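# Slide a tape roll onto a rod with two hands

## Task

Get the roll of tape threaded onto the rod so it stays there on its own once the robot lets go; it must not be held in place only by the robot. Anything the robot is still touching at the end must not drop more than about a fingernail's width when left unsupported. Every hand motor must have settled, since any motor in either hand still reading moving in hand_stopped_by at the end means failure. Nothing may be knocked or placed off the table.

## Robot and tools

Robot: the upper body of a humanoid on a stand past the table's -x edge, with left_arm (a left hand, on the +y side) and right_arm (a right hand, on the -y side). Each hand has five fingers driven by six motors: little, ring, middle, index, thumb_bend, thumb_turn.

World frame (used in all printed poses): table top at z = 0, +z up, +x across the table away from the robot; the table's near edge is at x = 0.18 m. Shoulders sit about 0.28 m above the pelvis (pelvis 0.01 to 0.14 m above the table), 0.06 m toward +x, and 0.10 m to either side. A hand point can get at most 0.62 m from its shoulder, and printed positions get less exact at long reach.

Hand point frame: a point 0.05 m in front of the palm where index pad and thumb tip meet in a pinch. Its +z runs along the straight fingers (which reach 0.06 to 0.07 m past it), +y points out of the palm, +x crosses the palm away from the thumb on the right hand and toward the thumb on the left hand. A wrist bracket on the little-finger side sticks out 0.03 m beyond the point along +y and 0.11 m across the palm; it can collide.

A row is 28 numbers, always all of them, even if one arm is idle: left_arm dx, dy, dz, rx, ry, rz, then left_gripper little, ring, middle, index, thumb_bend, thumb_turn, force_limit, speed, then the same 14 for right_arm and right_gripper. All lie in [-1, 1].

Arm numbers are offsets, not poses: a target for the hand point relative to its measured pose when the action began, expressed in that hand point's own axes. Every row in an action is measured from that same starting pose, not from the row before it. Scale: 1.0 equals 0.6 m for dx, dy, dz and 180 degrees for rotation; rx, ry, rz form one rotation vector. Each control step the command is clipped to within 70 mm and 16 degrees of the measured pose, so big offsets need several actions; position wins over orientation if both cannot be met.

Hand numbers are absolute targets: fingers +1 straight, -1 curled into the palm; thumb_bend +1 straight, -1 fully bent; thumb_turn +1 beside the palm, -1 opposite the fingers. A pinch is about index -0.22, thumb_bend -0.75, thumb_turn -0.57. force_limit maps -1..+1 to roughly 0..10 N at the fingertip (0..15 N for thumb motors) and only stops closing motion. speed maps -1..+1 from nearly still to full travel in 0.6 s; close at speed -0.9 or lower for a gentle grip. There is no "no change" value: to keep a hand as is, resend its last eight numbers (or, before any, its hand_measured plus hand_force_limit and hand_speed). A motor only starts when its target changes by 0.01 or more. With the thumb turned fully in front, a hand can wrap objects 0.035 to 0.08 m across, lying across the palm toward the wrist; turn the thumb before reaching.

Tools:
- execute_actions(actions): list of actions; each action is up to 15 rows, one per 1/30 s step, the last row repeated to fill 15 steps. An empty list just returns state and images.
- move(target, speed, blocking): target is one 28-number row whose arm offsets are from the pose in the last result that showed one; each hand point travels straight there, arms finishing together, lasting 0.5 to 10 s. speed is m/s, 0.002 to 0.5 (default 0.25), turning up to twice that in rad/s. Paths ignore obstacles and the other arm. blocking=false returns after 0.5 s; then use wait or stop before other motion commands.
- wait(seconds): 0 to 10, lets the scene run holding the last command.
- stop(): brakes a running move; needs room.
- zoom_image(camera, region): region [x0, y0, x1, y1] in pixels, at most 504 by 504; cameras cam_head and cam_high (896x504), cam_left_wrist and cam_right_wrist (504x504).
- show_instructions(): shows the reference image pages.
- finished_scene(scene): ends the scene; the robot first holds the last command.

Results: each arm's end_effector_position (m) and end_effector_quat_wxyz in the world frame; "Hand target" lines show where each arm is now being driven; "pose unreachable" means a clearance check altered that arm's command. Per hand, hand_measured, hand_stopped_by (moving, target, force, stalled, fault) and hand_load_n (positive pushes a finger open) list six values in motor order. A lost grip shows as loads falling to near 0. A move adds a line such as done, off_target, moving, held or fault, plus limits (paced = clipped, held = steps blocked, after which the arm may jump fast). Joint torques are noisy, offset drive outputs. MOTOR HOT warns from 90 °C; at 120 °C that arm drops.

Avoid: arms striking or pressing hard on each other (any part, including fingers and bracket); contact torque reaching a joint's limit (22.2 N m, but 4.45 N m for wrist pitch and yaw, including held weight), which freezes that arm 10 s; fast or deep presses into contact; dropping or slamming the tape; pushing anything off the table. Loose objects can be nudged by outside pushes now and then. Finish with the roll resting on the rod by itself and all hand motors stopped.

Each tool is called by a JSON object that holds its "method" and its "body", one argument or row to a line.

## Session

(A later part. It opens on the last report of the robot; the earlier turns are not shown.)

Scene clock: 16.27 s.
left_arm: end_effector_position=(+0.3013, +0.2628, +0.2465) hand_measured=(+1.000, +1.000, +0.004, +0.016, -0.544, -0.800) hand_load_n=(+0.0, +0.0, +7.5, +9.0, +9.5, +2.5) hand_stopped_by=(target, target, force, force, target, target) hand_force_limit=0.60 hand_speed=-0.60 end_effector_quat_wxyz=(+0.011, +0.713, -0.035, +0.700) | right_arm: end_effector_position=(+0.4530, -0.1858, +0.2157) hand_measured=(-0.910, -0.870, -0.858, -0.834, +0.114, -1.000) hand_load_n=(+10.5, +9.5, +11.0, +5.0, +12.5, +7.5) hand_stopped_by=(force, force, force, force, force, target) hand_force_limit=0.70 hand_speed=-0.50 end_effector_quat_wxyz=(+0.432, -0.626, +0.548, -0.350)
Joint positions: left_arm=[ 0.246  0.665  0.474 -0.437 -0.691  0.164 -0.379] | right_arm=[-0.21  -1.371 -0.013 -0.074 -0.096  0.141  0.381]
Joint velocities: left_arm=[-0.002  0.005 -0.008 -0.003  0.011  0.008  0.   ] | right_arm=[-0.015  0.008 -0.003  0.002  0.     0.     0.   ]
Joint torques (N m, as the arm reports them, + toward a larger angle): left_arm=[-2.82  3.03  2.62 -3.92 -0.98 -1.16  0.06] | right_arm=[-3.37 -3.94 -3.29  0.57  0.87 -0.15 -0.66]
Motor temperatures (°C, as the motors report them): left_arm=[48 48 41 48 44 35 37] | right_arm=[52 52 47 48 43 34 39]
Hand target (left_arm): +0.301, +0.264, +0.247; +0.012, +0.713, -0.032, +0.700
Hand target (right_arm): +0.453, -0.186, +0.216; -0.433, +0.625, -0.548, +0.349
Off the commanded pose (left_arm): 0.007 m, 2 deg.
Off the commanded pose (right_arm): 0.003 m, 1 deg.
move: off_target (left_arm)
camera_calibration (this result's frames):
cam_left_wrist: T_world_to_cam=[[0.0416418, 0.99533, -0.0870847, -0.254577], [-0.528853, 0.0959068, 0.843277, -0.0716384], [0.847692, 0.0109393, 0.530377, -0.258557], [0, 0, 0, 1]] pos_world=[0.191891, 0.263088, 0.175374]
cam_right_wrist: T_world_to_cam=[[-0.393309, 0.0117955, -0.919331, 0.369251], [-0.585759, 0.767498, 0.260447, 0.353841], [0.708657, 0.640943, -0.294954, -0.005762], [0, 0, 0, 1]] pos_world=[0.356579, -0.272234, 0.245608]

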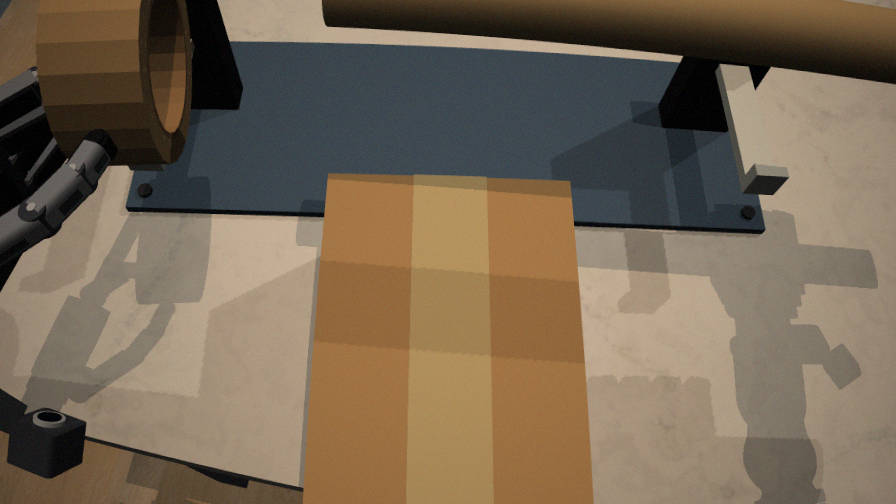

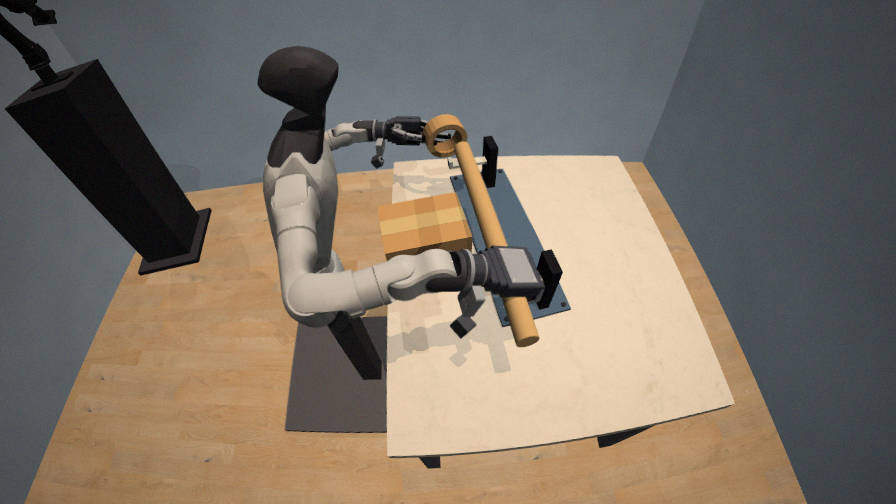

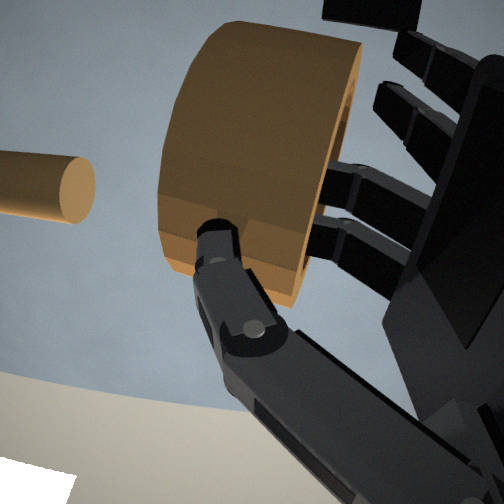

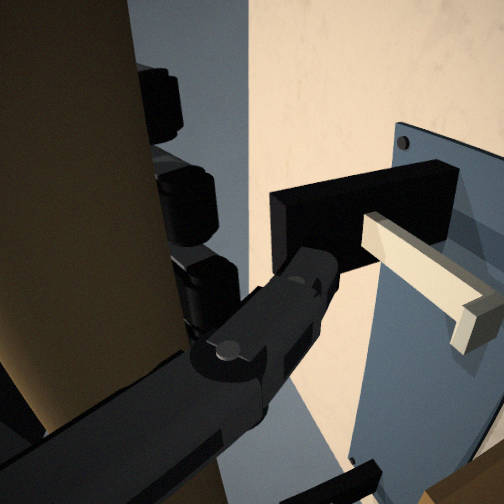

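Rod is ~2.5 cm high.

{"method": "move", "body": {
  "target": [0.012,0.08,0.012,0,0,0,1,1,-0.5,-0.5,-0.55,-0.8,0.6,-0.6,0,0.035,0,0,0,0,-0.98,-1,-1,-1,-0.6,-1,0.7,-0.5],
  "speed": 0.07
}}

Scene clock: 17.60 s.
left_arm: end_effector_position=(+0.3047, +0.2149, +0.2553) hand_measured=(+1.000, +1.000, +0.004, +0.016, -0.544, -0.800) hand_load_n=(+0.0, +0.0, +7.5, +9.0, +9.5, +2.5) hand_stopped_by=(target, target, force, force, target, target) hand_force_limit=0.60 hand_speed=-0.60 end_effector_quat_wxyz=(+0.014, +0.710, -0.033, +0.703) | right_arm: end_effector_position=(+0.4450, -0.1870, +0.1972) hand_measured=(-0.910, -0.870, -0.858, -0.834, +0.114, -1.000) hand_load_n=(+10.5, +9.5, +11.0, +5.0, +12.5, +7.5) hand_stopped_by=(force, force, force, force, force, target) hand_force_limit=0.70 hand_speed=-0.50 end_effector_quat_wxyz=(+0.432, -0.625, +0.549, -0.349)
Joint positions: left_arm=[ 0.268  0.614  0.338 -0.676 -0.634  0.253 -0.169] | right_arm=[-0.134 -1.344 -0.009 -0.102 -0.115  0.141  0.311]
Joint velocities: left_arm=[0.002 0.    0.003 0.    0.018 0.    0.008] | right_arm=[-0.002  0.003  0.017  0.006  0.003  0.    -0.005]
Joint torques (N m, as the arm reports them, + toward a larger angle): left_arm=[-2.55  2.19  1.9  -4.1  -0.11 -1.25  0.04] | right_arm=[-3.13 -3.83 -2.91  0.06  0.59 -0.01 -0.76]
Motor temperatures (°C, as the motors report them): left_arm=[48 48 41 48 44 36 36] | right_arm=[52 52 47 48 43 34 39]
Hand target (left_arm): +0.305, +0.215, +0.254; +0.012, +0.712, -0.033, +0.701
Hand target (right_arm): +0.445, -0.187, +0.196; -0.431, +0.625, -0.548, +0.350
Off the commanded pose (left_arm): 0.003 m, 1 deg.
Off the commanded pose (right_arm): 0.001 m, 0 deg.
move: done
camera_calibration (this result's frames):
cam_left_wrist: T_world_to_cam=[[0.0430714, 0.994609, -0.0943331, -0.204691], [-0.535607, 0.102693, 0.8382, -0.0707636], [0.843368, 0.014423, 0.537143, -0.266771], [0, 0, 0, 1]] pos_world=[0.195901, 0.214702, 0.183299]
cam_right_wrist: T_world_to_cam=[[-0.39358, 0.0159058, -0.919153, 0.34994], [-0.584287, 0.767587, 0.263474, 0.353682], [0.70972, 0.640748, -0.292813, -0.00573093], [0, 0, 0, 1]] pos_world=[0.348449, -0.273376, 0.226784]

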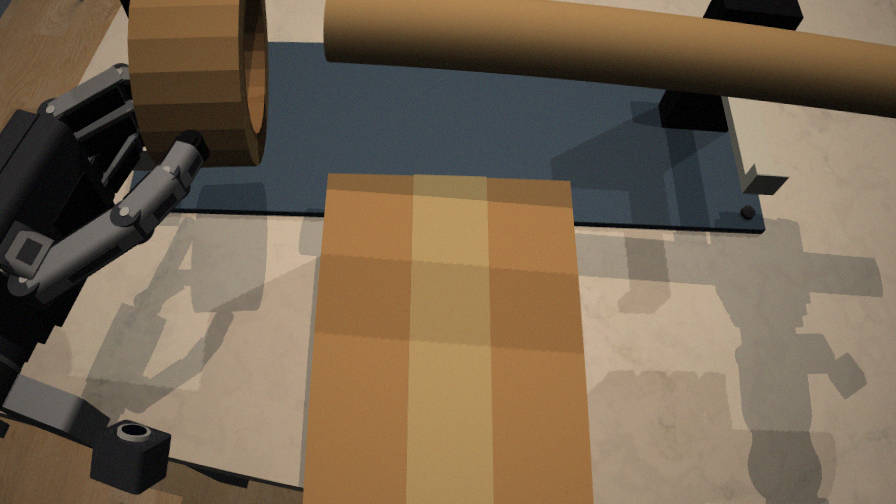

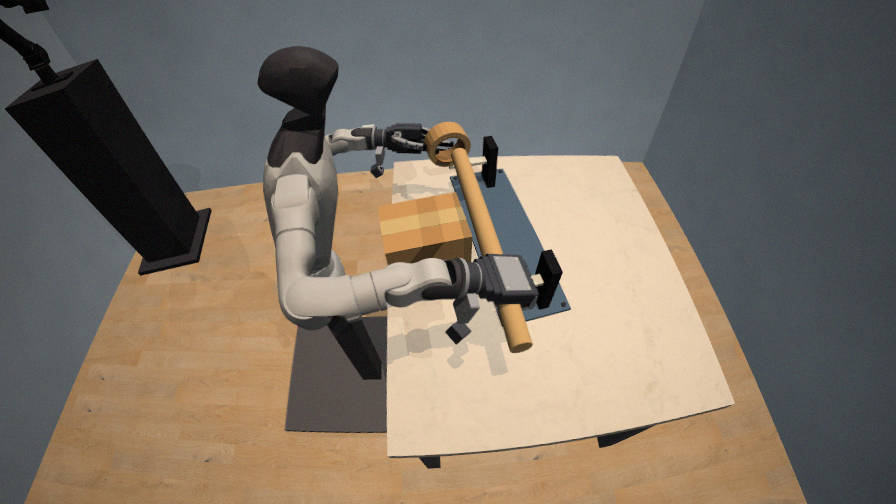

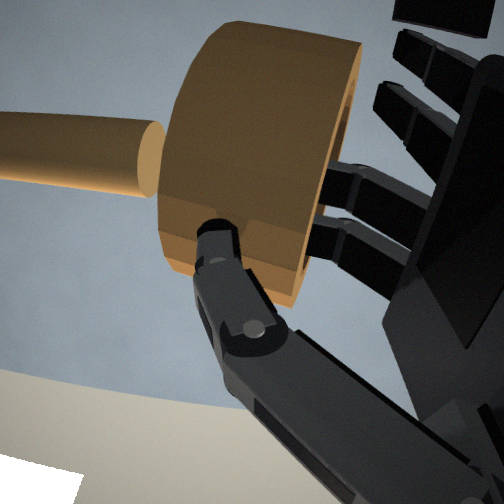

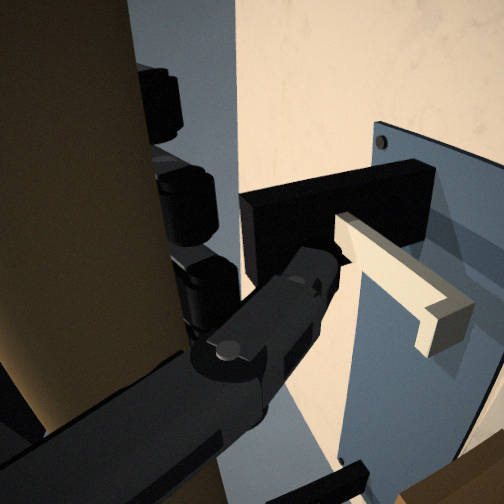

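{"method": "move", "body": {
  "target": [0,0.07,0.014,0,0,0,1,1,-0.5,-0.5,-0.55,-0.8,0.6,-0.6,-0.25,-0.003,0.008,0,0,0,-0.98,-1,-1,-1,-0.6,-1,0.7,-0.5],
  "speed": 0.06
}}

Scene clock: 20.73 s.
left_arm: end_effector_position=(+0.3094, +0.1734, +0.2547) hand_measured=(+1.000, +1.000, +0.004, +0.016, -0.544, -0.800) hand_load_n=(+0.0, +0.0, +8.0, +9.5, +9.0, +2.5) hand_stopped_by=(target, target, force, force, target, target) hand_force_limit=0.60 hand_speed=-0.60 end_effector_quat_wxyz=(+0.016, +0.710, -0.029, +0.703) | right_arm: end_effector_position=(+0.4198, -0.0374, +0.1954) hand_measured=(-0.910, -0.870, -0.858, -0.834, +0.114, -1.000) hand_load_n=(+10.5, +9.5, +11.0, +5.0, +12.5, +7.5) hand_stopped_by=(force, force, force, force, force, target) hand_force_limit=0.70 hand_speed=-0.50 end_effector_quat_wxyz=(-0.424, +0.638, -0.543, +0.344)
Joint positions: left_arm=[ 0.245  0.598  0.123 -0.801 -0.542  0.294  0.037] | right_arm=[-0.823 -1.078  0.739 -0.702 -0.471  1.186  0.564]
Joint velocities: left_arm=[-0.002 -0.006 -0.005  0.     0.009  0.     0.003] | right_arm=[-0.009  0.     0.014 -0.006  0.003  0.019  0.   ]
Joint torques (N m, as the arm reports them, + toward a larger angle): left_arm=[-2.98  1.56  1.44 -4.43  0.17 -1.25 -0.02] | right_arm=[-4.66 -2.1  -2.67 -0.46 -0.89  0.31 -0.67]
Motor temperatures (°C, as the motors report them): left_arm=[48 48 41 48 44 37 36] | right_arm=[52 53 47 48 43 34 39]
Hand target (left_arm): +0.309, +0.172, +0.255; +0.016, +0.709, -0.031, +0.704
Hand target (right_arm): +0.422, -0.038, +0.198; -0.426, +0.634, -0.543, +0.348
Off the commanded pose (left_arm): 0.001 m, 0 deg.
Off the commanded pose (right_arm): 0.010 m, 2 deg.
move: off_target (right_arm)
camera_calibration (this result's frames):
cam_left_wrist: T_world_to_cam=[[0.0412771, 0.993854, -0.102717, -0.160904], [-0.53555, 0.108797, 0.837466, -0.0643575], [0.843494, 0.0204421, 0.53675, -0.270836], [0, 0, 0, 1]] pos_world=[0.200623, 0.172453, 0.182741]
cam_right_wrist: T_world_to_cam=[[-0.411362, -0.0111251, -0.911404, 0.340948], [-0.595588, 0.760207, 0.259539, 0.229819], [0.689968, 0.649586, -0.319346, -0.0703164], [0, 0, 0, 1]] pos_world=[0.325647, -0.12524, 0.228639]

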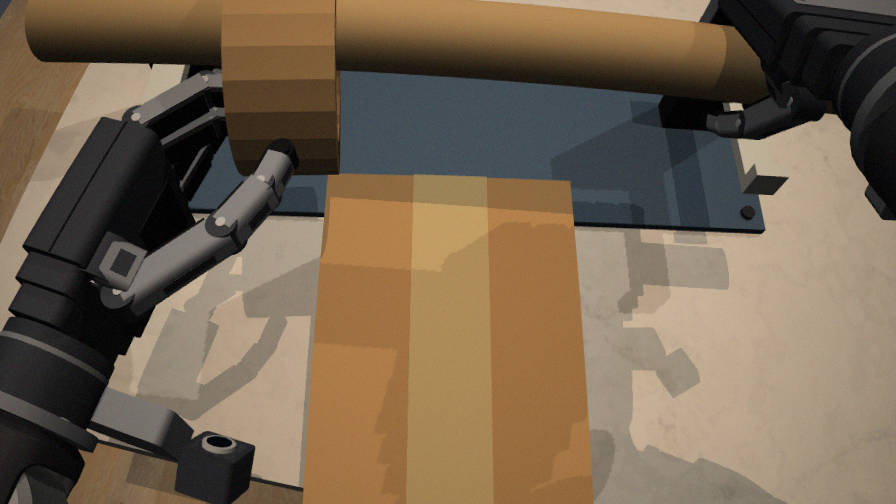

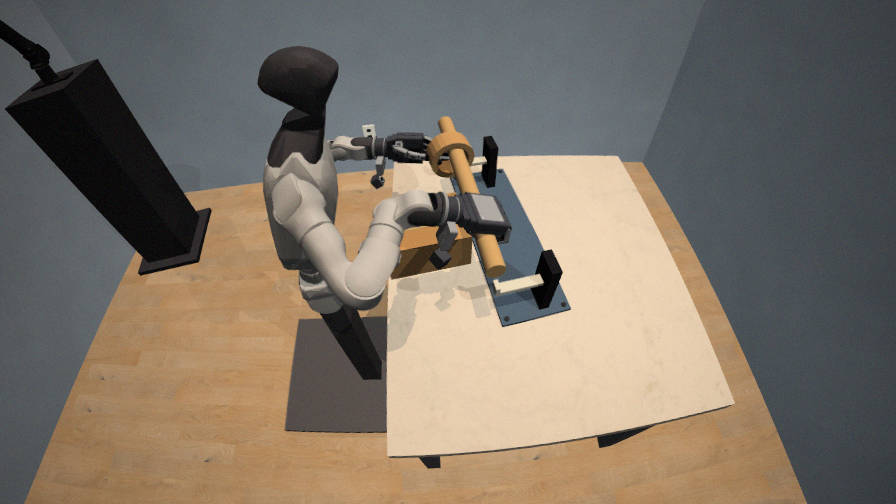

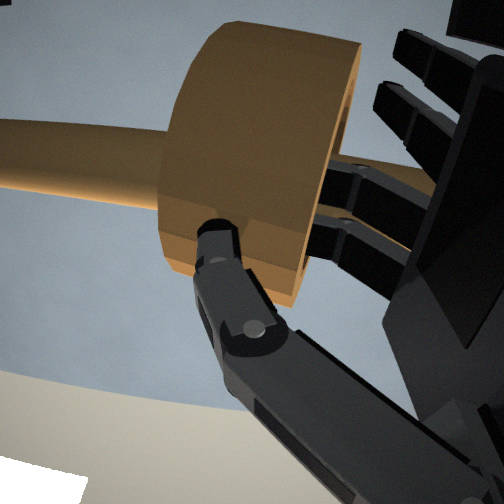

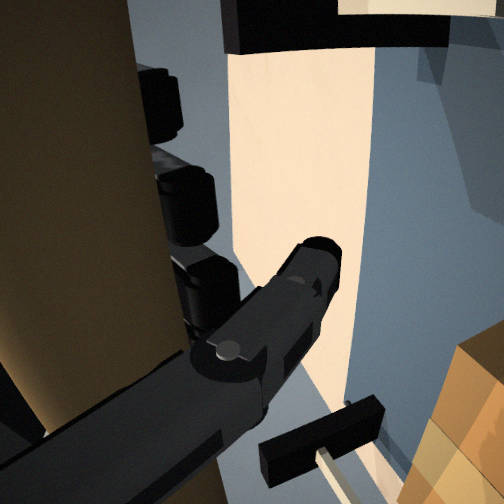

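{"method": "move", "body": {
  "target": [-0.015,0,0.005,0,0,0,1,1,0.08,0.08,0.2,-0.8,0.6,-0.6,0,0,0,0,0,0,-0.98,-1,-1,-1,-0.6,-1,0.7,-0.5]
}}

{"method": "move", "body": {
  "target": [0,-0.075,-0.012,0,0,0,1,1,0.08,0.08,0.2,-0.8,0.6,-0.6,0,0,0,0,0,0,-0.98,-1,-1,-1,-0.6,-1,0.7,-0.5],
  "speed": 0.06
}}

{"method": "move", "body": {
  "target": [0,-0.05,-0.07,0,0,0,1,1,0.08,0.08,0.2,-0.8,0.6,-0.6,-0.048,-0.052,0.105,0,-0.008,0,-0.98,-1,-1,-1,-0.6,-1,0.7,-0.5],
  "speed": 0.08
}}

{"method": "move", "body": {
  "target": [0,0,0,0,0,0,1,1,0.08,0.08,0.2,-0.8,0.6,-0.6,0,0.14,0.068,0,0,0,-0.98,-1,-1,-1,-0.6,-1,0.7,-0.5],
  "speed": 0.08
}}

Scene clock: 23.47 s.
left_arm: end_effector_position=(+0.3118, +0.1739, +0.2443) hand_measured=(+1.000, +1.000, +0.080, +0.080, +0.200, -0.800) hand_load_n=(+0.0, +0.0, +0.0, +0.0, +0.0, +0.0) hand_stopped_by=(target, target, target, target, target, target) hand_force_limit=0.60 hand_speed=-0.60 end_effector_quat_wxyz=(+0.016, +0.713, -0.028, +0.701) | right_arm: end_effector_position=(+0.4172, -0.0378, +0.1911) hand_measured=(-0.910, -0.870, -0.858, -0.834, +0.114, -1.000) hand_load_n=(+10.5, +9.5, +11.0, +5.0, +13.0, +7.5) hand_stopped_by=(force, force, force, force, force, target) hand_force_limit=0.70 hand_speed=-0.50 end_effector_quat_wxyz=(-0.419, +0.643, -0.543, +0.340)
Joint positions: left_arm=[ 0.242  0.587  0.089 -0.745 -0.51   0.246  0.025] | right_arm=[-0.818 -1.079  0.746 -0.702 -0.471  1.183  0.568]
Joint velocities: left_arm=[ 0.015  0.014 -0.005  0.     0.003  0.     0.   ] | right_arm=[-0.003 -0.003  0.005  0.003 -0.002  0.     0.   ]
Joint torques (N m, as the arm reports them, + toward a larger angle): left_arm=[-2.55  1.55  1.27 -3.53  0.24 -1.03 -0.18] | right_arm=[-4.84 -2.06 -3.01 -0.49 -0.74  0.1  -0.76]
Motor temperatures (°C, as the motors report them): left_arm=[48 48 41 48 44 37 36] | right_arm=[53 53 48 48 43 34 39]
Hand target (left_arm): +0.312, +0.173, +0.246; +0.016, +0.710, -0.029, +0.703
Hand target (right_arm): +0.420, -0.037, +0.195; -0.424, +0.638, -0.543, +0.344
Off the commanded pose (left_arm): 0.002 m, 0 deg.
Off the commanded pose (right_arm): 0.005 m, 1 deg.
move: off_target (right_arm)
camera_calibration (this result's frames):
cam_left_wrist: T_world_to_cam=[[0.0386597, 0.993734, -0.104869, -0.161194], [-0.530263, 0.109354, 0.840751, -0.0569203], [0.846951, 0.0231049, 0.531168, -0.26747], [0, 0, 0, 1]] pos_world=[0.202583, 0.172588, 0.173023]
cam_right_wrist: T_world_to_cam=[[-0.423829, -0.0184713, -0.905554, 0.339806], [-0.594816, 0.759657, 0.262898, 0.22871], [0.683054, 0.650062, -0.332952, -0.0642426], [0, 0, 0, 1]] pos_world=[0.323942, -0.125703, 0.226196]

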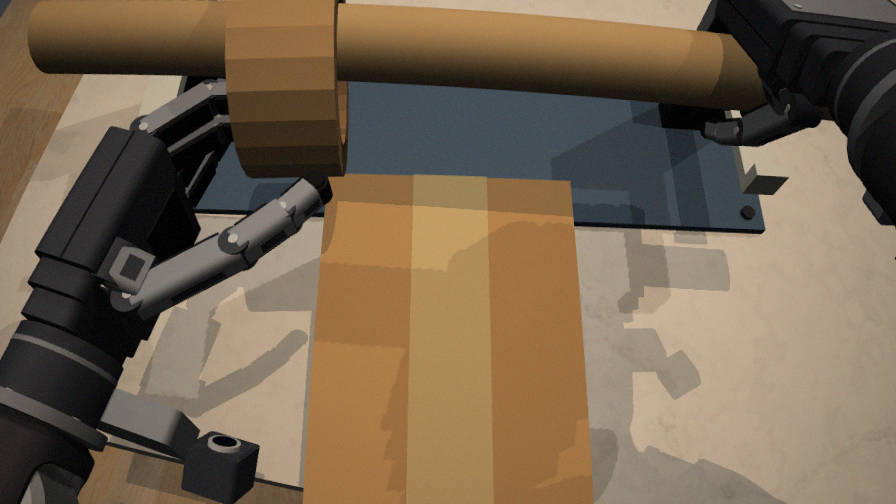

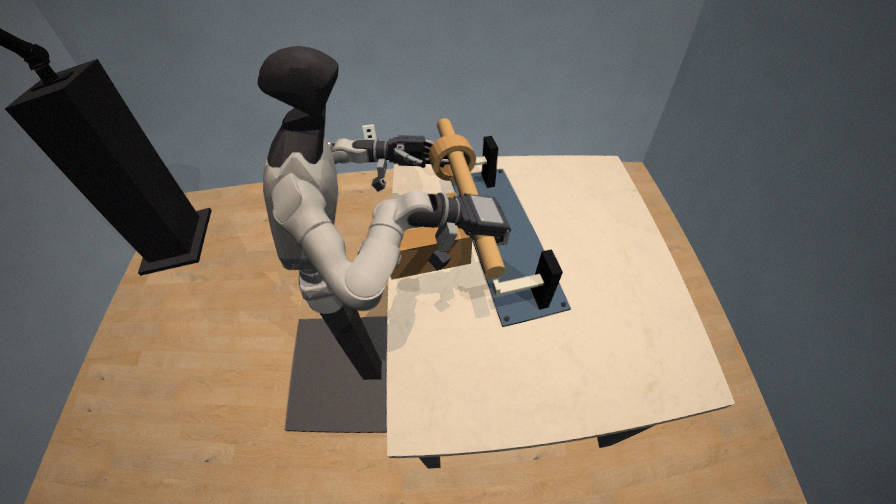

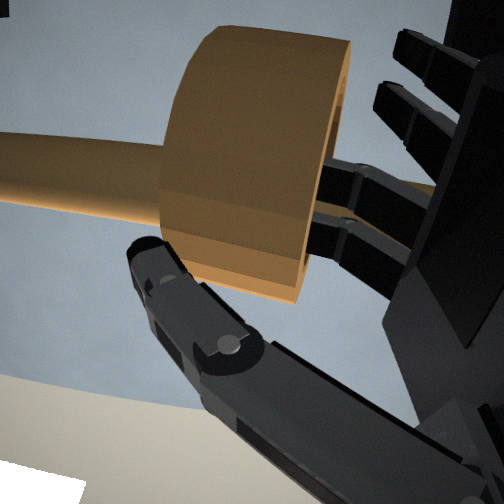

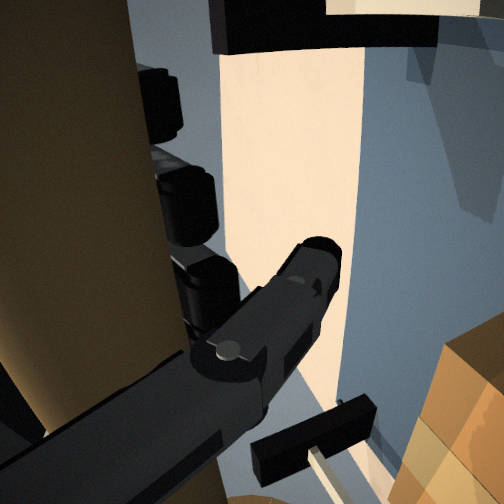

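Scene clock: 24.53 s.
left_arm: end_effector_position=(+0.3087, +0.2185, +0.2440) hand_measured=(+1.000, +1.000, +0.080, +0.080, +0.200, -0.800) hand_load_n=(+0.0, +0.0, +0.0, +0.0, +0.0, +0.0) hand_stopped_by=(target, target, target, target, target, target) hand_force_limit=0.60 hand_speed=-0.60 end_effector_quat_wxyz=(+0.013, +0.713, -0.031, +0.700) | right_arm: end_effector_position=(+0.4147, -0.0388, +0.1861) hand_measured=(-0.910, -0.870, -0.858, -0.834, +0.114, -1.000) hand_load_n=(+10.0, +9.5, +11.5, +5.5, +12.5, +7.5) hand_stopped_by=(force, force, force, force, force, target) hand_force_limit=0.70 hand_speed=-0.50 end_effector_quat_wxyz=(-0.413, +0.647, -0.545, +0.337)
Joint positions: left_arm=[ 0.263  0.644  0.287 -0.601 -0.629  0.179 -0.157] | right_arm=[-0.812 -1.079  0.753 -0.701 -0.471  1.181  0.574]
Joint velocities: left_arm=[ 0.005 -0.003 -0.003  0.002  0.003  0.    -0.008] | right_arm=[ 0.006 -0.008  0.006  0.    -0.008  0.     0.   ]
Joint torques (N m, as the arm reports them, + toward a larger angle): left_arm=[-2.18  2.37  2.02 -3.12 -0.4  -0.91 -0.23] | right_arm=[-4.87 -2.04 -3.04 -0.69 -0.74  0.05 -0.75]
Motor temperatures (°C, as the motors report them): left_arm=[48 48 41 48 44 37 36] | right_arm=[53 53 48 48 43 34 40]
Hand target (left_arm): +0.308, +0.219, +0.244; +0.015, +0.713, -0.029, +0.700
Hand target (right_arm): +0.417, -0.038, +0.191; -0.419, +0.643, -0.543, +0.340
Off the commanded pose (left_arm): 0.002 m, 1 deg.
Off the commanded pose (right_arm): 0.006 m, 1 deg.
move: off_target (right_arm)
camera_calibration (this result's frames):
cam_left_wrist: T_world_to_cam=[[0.0388774, 0.994592, -0.096309, -0.20779], [-0.528782, 0.102258, 0.842575, -0.0626406], [0.847867, 0.0181693, 0.529898, -0.264565], [0, 0, 0, 1]] pos_world=[0.199271, 0.217879, 0.17296]
cam_right_wrist: T_world_to_cam=[[-0.438175, -0.0252119, -0.898536, 0.338567], [-0.59125, 0.761019, 0.266972, 0.227129], [0.677072, 0.64824, -0.348366, -0.0582123], [0, 0, 0, 1]] pos_world=[0.322056, -0.126578, 0.223298]

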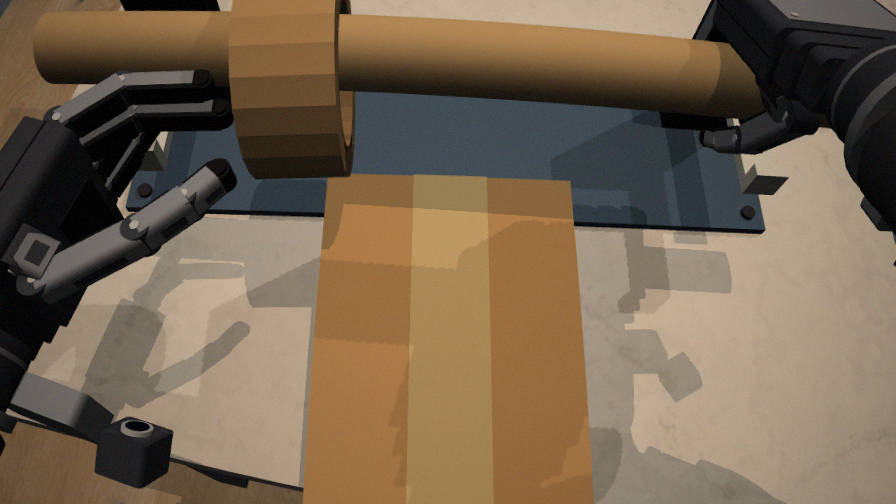

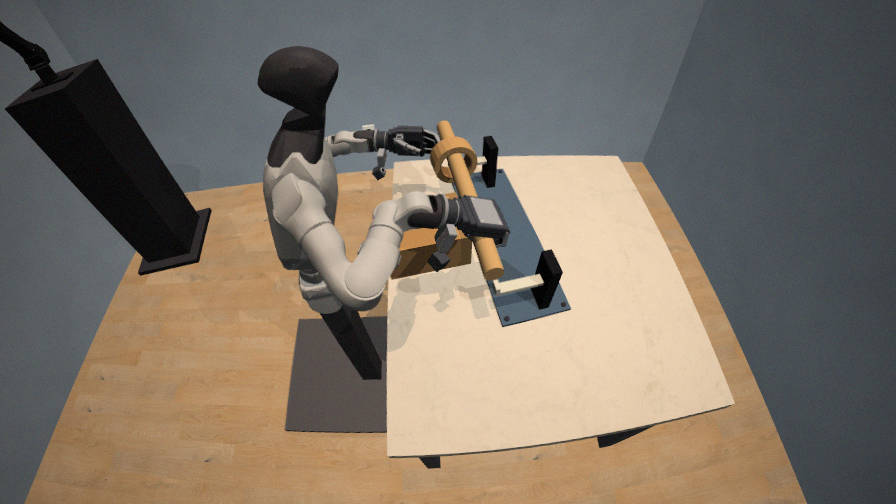

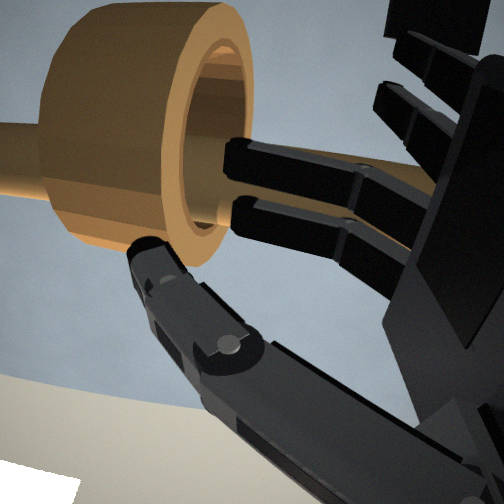

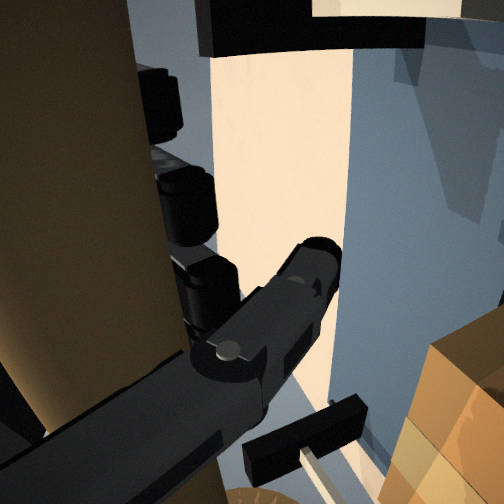

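Scene clock: 25.83 s.
left_arm: end_effector_position=(+0.2695, +0.2516, +0.2447) hand_measured=(+1.000, +1.000, +0.080, +0.080, +0.200, -0.800) hand_load_n=(+0.0, +0.0, +0.0, +0.0, +0.0, +0.0) hand_stopped_by=(target, target, target, target, target, target) hand_force_limit=0.60 hand_speed=-0.60 end_effector_quat_wxyz=(+0.009, +0.715, -0.035, +0.698) | right_arm: end_effector_position=(+0.4771, +0.0002, +0.1829) hand_measured=(-0.910, -0.870, -0.858, -0.834, +0.114, -1.000) hand_load_n=(+10.0, +9.5, +11.5, +5.5, +12.5, +7.5) hand_stopped_by=(force, force, force, force, force, target) hand_force_limit=0.70 hand_speed=-0.50 end_effector_quat_wxyz=(-0.412, +0.657, -0.538, +0.332)
Joint positions: left_arm=[ 0.455  0.638  0.493 -0.541 -0.719  0.054 -0.367] | right_arm=[-1.078 -0.831  0.824 -0.185 -0.46   0.939  0.588]
Joint velocities: left_arm=[ 0.002  0.008  0.    -0.011  0.003  0.    -0.002] | right_arm=[ 0.006  0.002 -0.012  0.008 -0.003 -0.002  0.   ]
Joint torques (N m, as the arm reports them, + toward a larger angle): left_arm=[-1.2   2.56  2.24 -2.87 -0.63 -0.9  -0.23] | right_arm=[-6.8  -1.74 -3.37 -0.69 -0.33 -0.04 -0.79]
Motor temperatures (°C, as the motors report them): left_arm=[48 48 41 48 44 38 36] | right_arm=[54 53 48 48 43 34 40]
Hand target (left_arm): +0.269, +0.252, +0.245; +0.010, +0.714, -0.033, +0.699
Hand target (right_arm): +0.479, +0.004, +0.190; -0.421, +0.652, -0.536, +0.332
Off the commanded pose (left_arm): 0.001 m, 1 deg.
Off the commanded pose (right_arm): 0.005 m, 1 deg.
move: off_target (right_arm)
camera_calibration (this result's frames):
cam_left_wrist: T_world_to_cam=[[0.0386612, 0.99568, -0.0844138, -0.242183], [-0.524076, 0.0921303, 0.846674, -0.0870044], [0.850794, 0.0115058, 0.525374, -0.230356], [0, 0, 0, 1]] pos_world=[0.159752, 0.251803, 0.174244]
cam_right_wrist: T_world_to_cam=[[-0.444321, -0.0428268, -0.894844, 0.366292], [-0.606973, 0.749049, 0.265534, 0.242965], [0.65891, 0.661128, -0.358813, -0.116326], [0, 0, 0, 1]] pos_world=[0.386873, -0.0893994, 0.221519]

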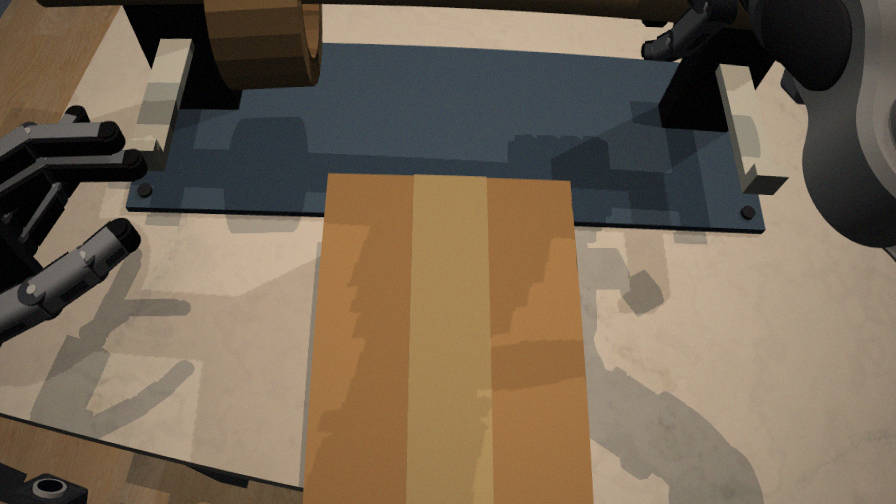

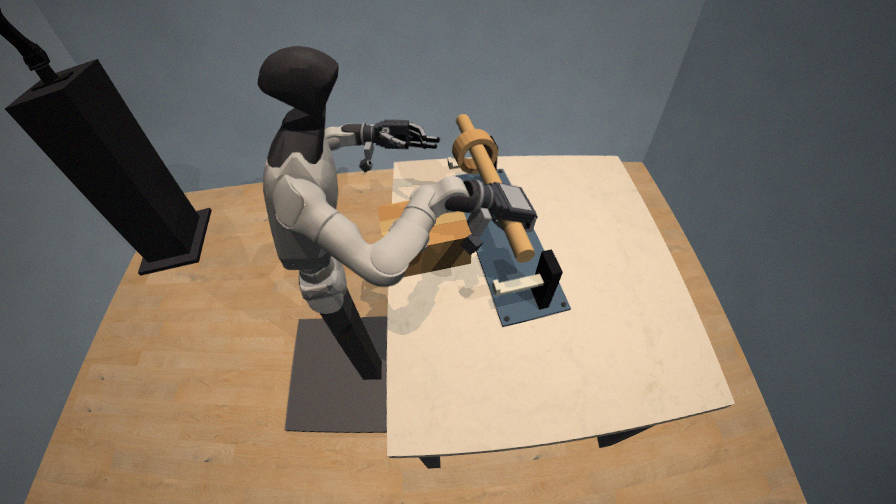

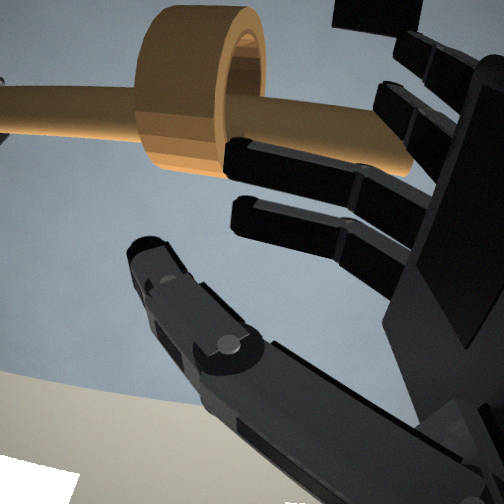

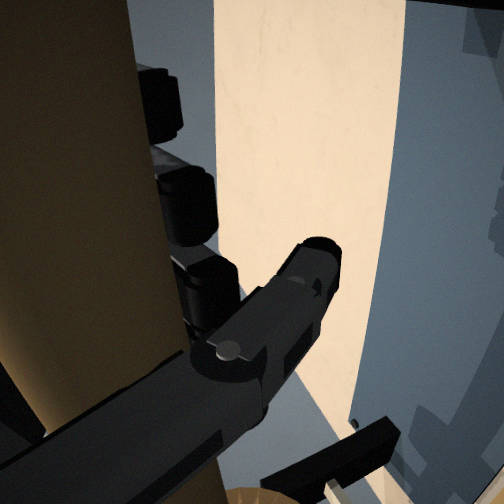

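Scene clock: 27.33 s.
left_arm: end_effector_position=(+0.2695, +0.2516, +0.2447) hand_measured=(+1.000, +1.000, +0.080, +0.080, +0.200, -0.800) hand_load_n=(+0.0, +0.0, +0.0, +0.0, +0.0, +0.0) hand_stopped_by=(target, target, target, target, target, target) hand_force_limit=0.60 hand_speed=-0.60 end_effector_quat_wxyz=(+0.009, +0.715, -0.035, +0.698) | right_arm: end_effector_position=(+0.4739, -0.0049, +0.0839) hand_measured=(-0.910, -0.870, -0.858, -0.834, +0.114, -1.000) hand_load_n=(+10.0, +9.5, +11.5, +5.5, +12.5, +7.5) hand_stopped_by=(force, force, force, force, force, target) hand_force_limit=0.70 hand_speed=-0.50 end_effector_quat_wxyz=(-0.401, +0.660, -0.540, +0.334)
Joint positions: left_arm=[ 0.455  0.638  0.493 -0.541 -0.719  0.054 -0.367] | right_arm=[-0.885 -0.649  0.887  0.103 -0.461  0.773  0.255]
Joint velocities: left_arm=[-0.005 -0.005  0.014 -0.003  0.012  0.     0.   ] | right_arm=[-0.009  0.003  0.005 -0.009 -0.002 -0.006 -0.001]
Joint torques (N m, as the arm reports them, + toward a larger angle): left_arm=[-1.31  2.56  2.02 -3.03 -0.34 -0.82 -0.09] | right_arm=[-6.79 -1.5  -2.9  -1.9  -0.11 -0.27 -0.9 ]
Motor temperatures (°C, as the motors report them): left_arm=[47 48 41 48 44 38 36] | right_arm=[55 53 49 48 43 34 40]
Hand target (left_arm): +0.270, +0.252, +0.245; +0.009, +0.715, -0.035, +0.698
Hand target (right_arm): +0.478, +0.001, +0.092; -0.414, +0.655, -0.537, +0.334
Off the commanded pose (left_arm): 0.000 m, 0 deg.
Off the commanded pose (right_arm): 0.008 m, 1 deg.
move: off_target (right_arm)
camera_calibration (this result's frames):
cam_left_wrist: T_world_to_cam=[[0.0386489, 0.995679, -0.0844399, -0.242177], [-0.524101, 0.0921457, 0.846657, -0.0870052], [0.850779, 0.0115327, 0.525397, -0.230362], [0, 0, 0, 1]] pos_world=[0.159747, 0.251804, 0.174246]
cam_right_wrist: T_world_to_cam=[[-0.456416, -0.0547551, -0.88808, 0.281128], [-0.597419, 0.758519, 0.260268, 0.267076], [0.659374, 0.649347, -0.378912, -0.144924], [0, 0, 0, 1]] pos_world=[0.383427, -0.0930832, 0.125239]

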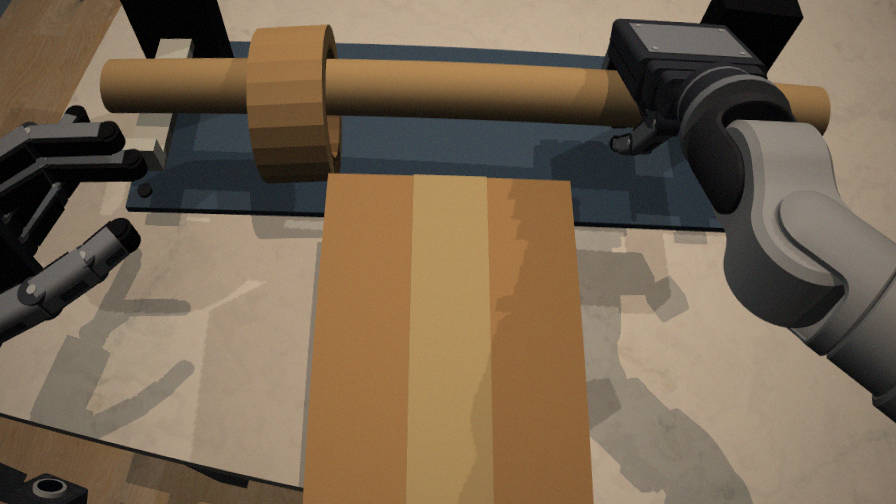

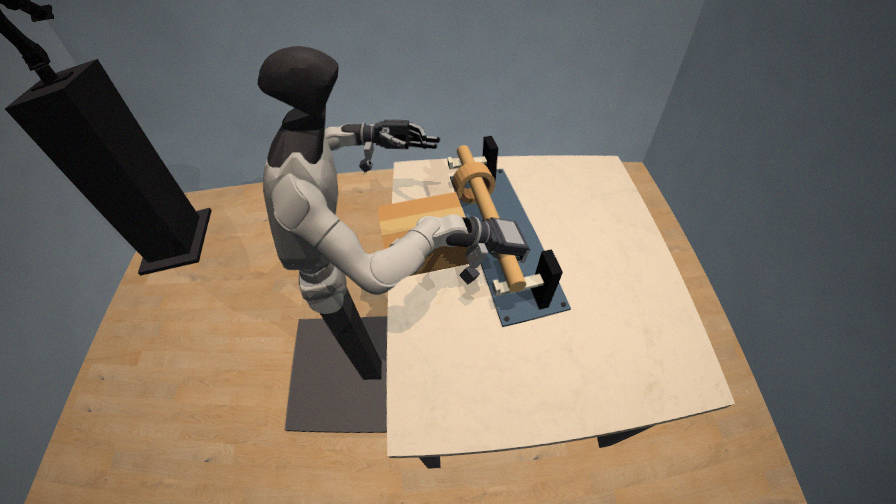

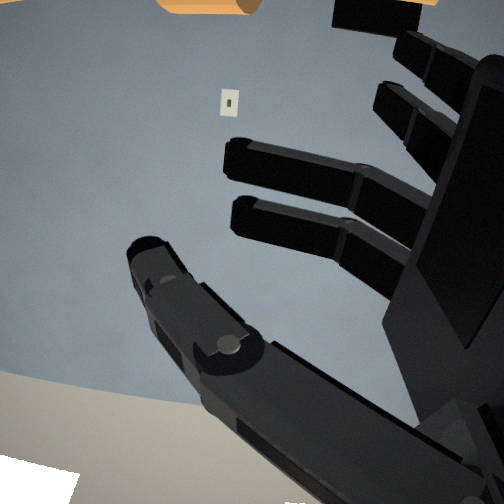

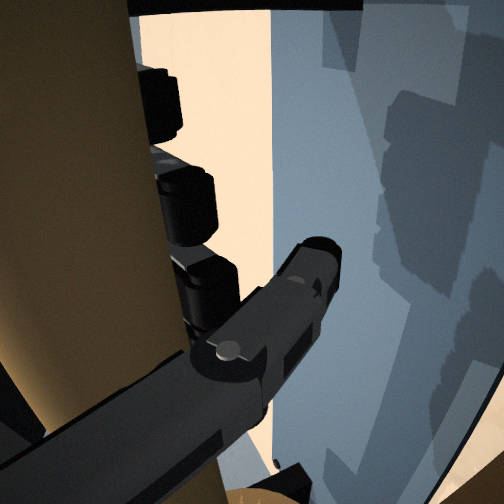

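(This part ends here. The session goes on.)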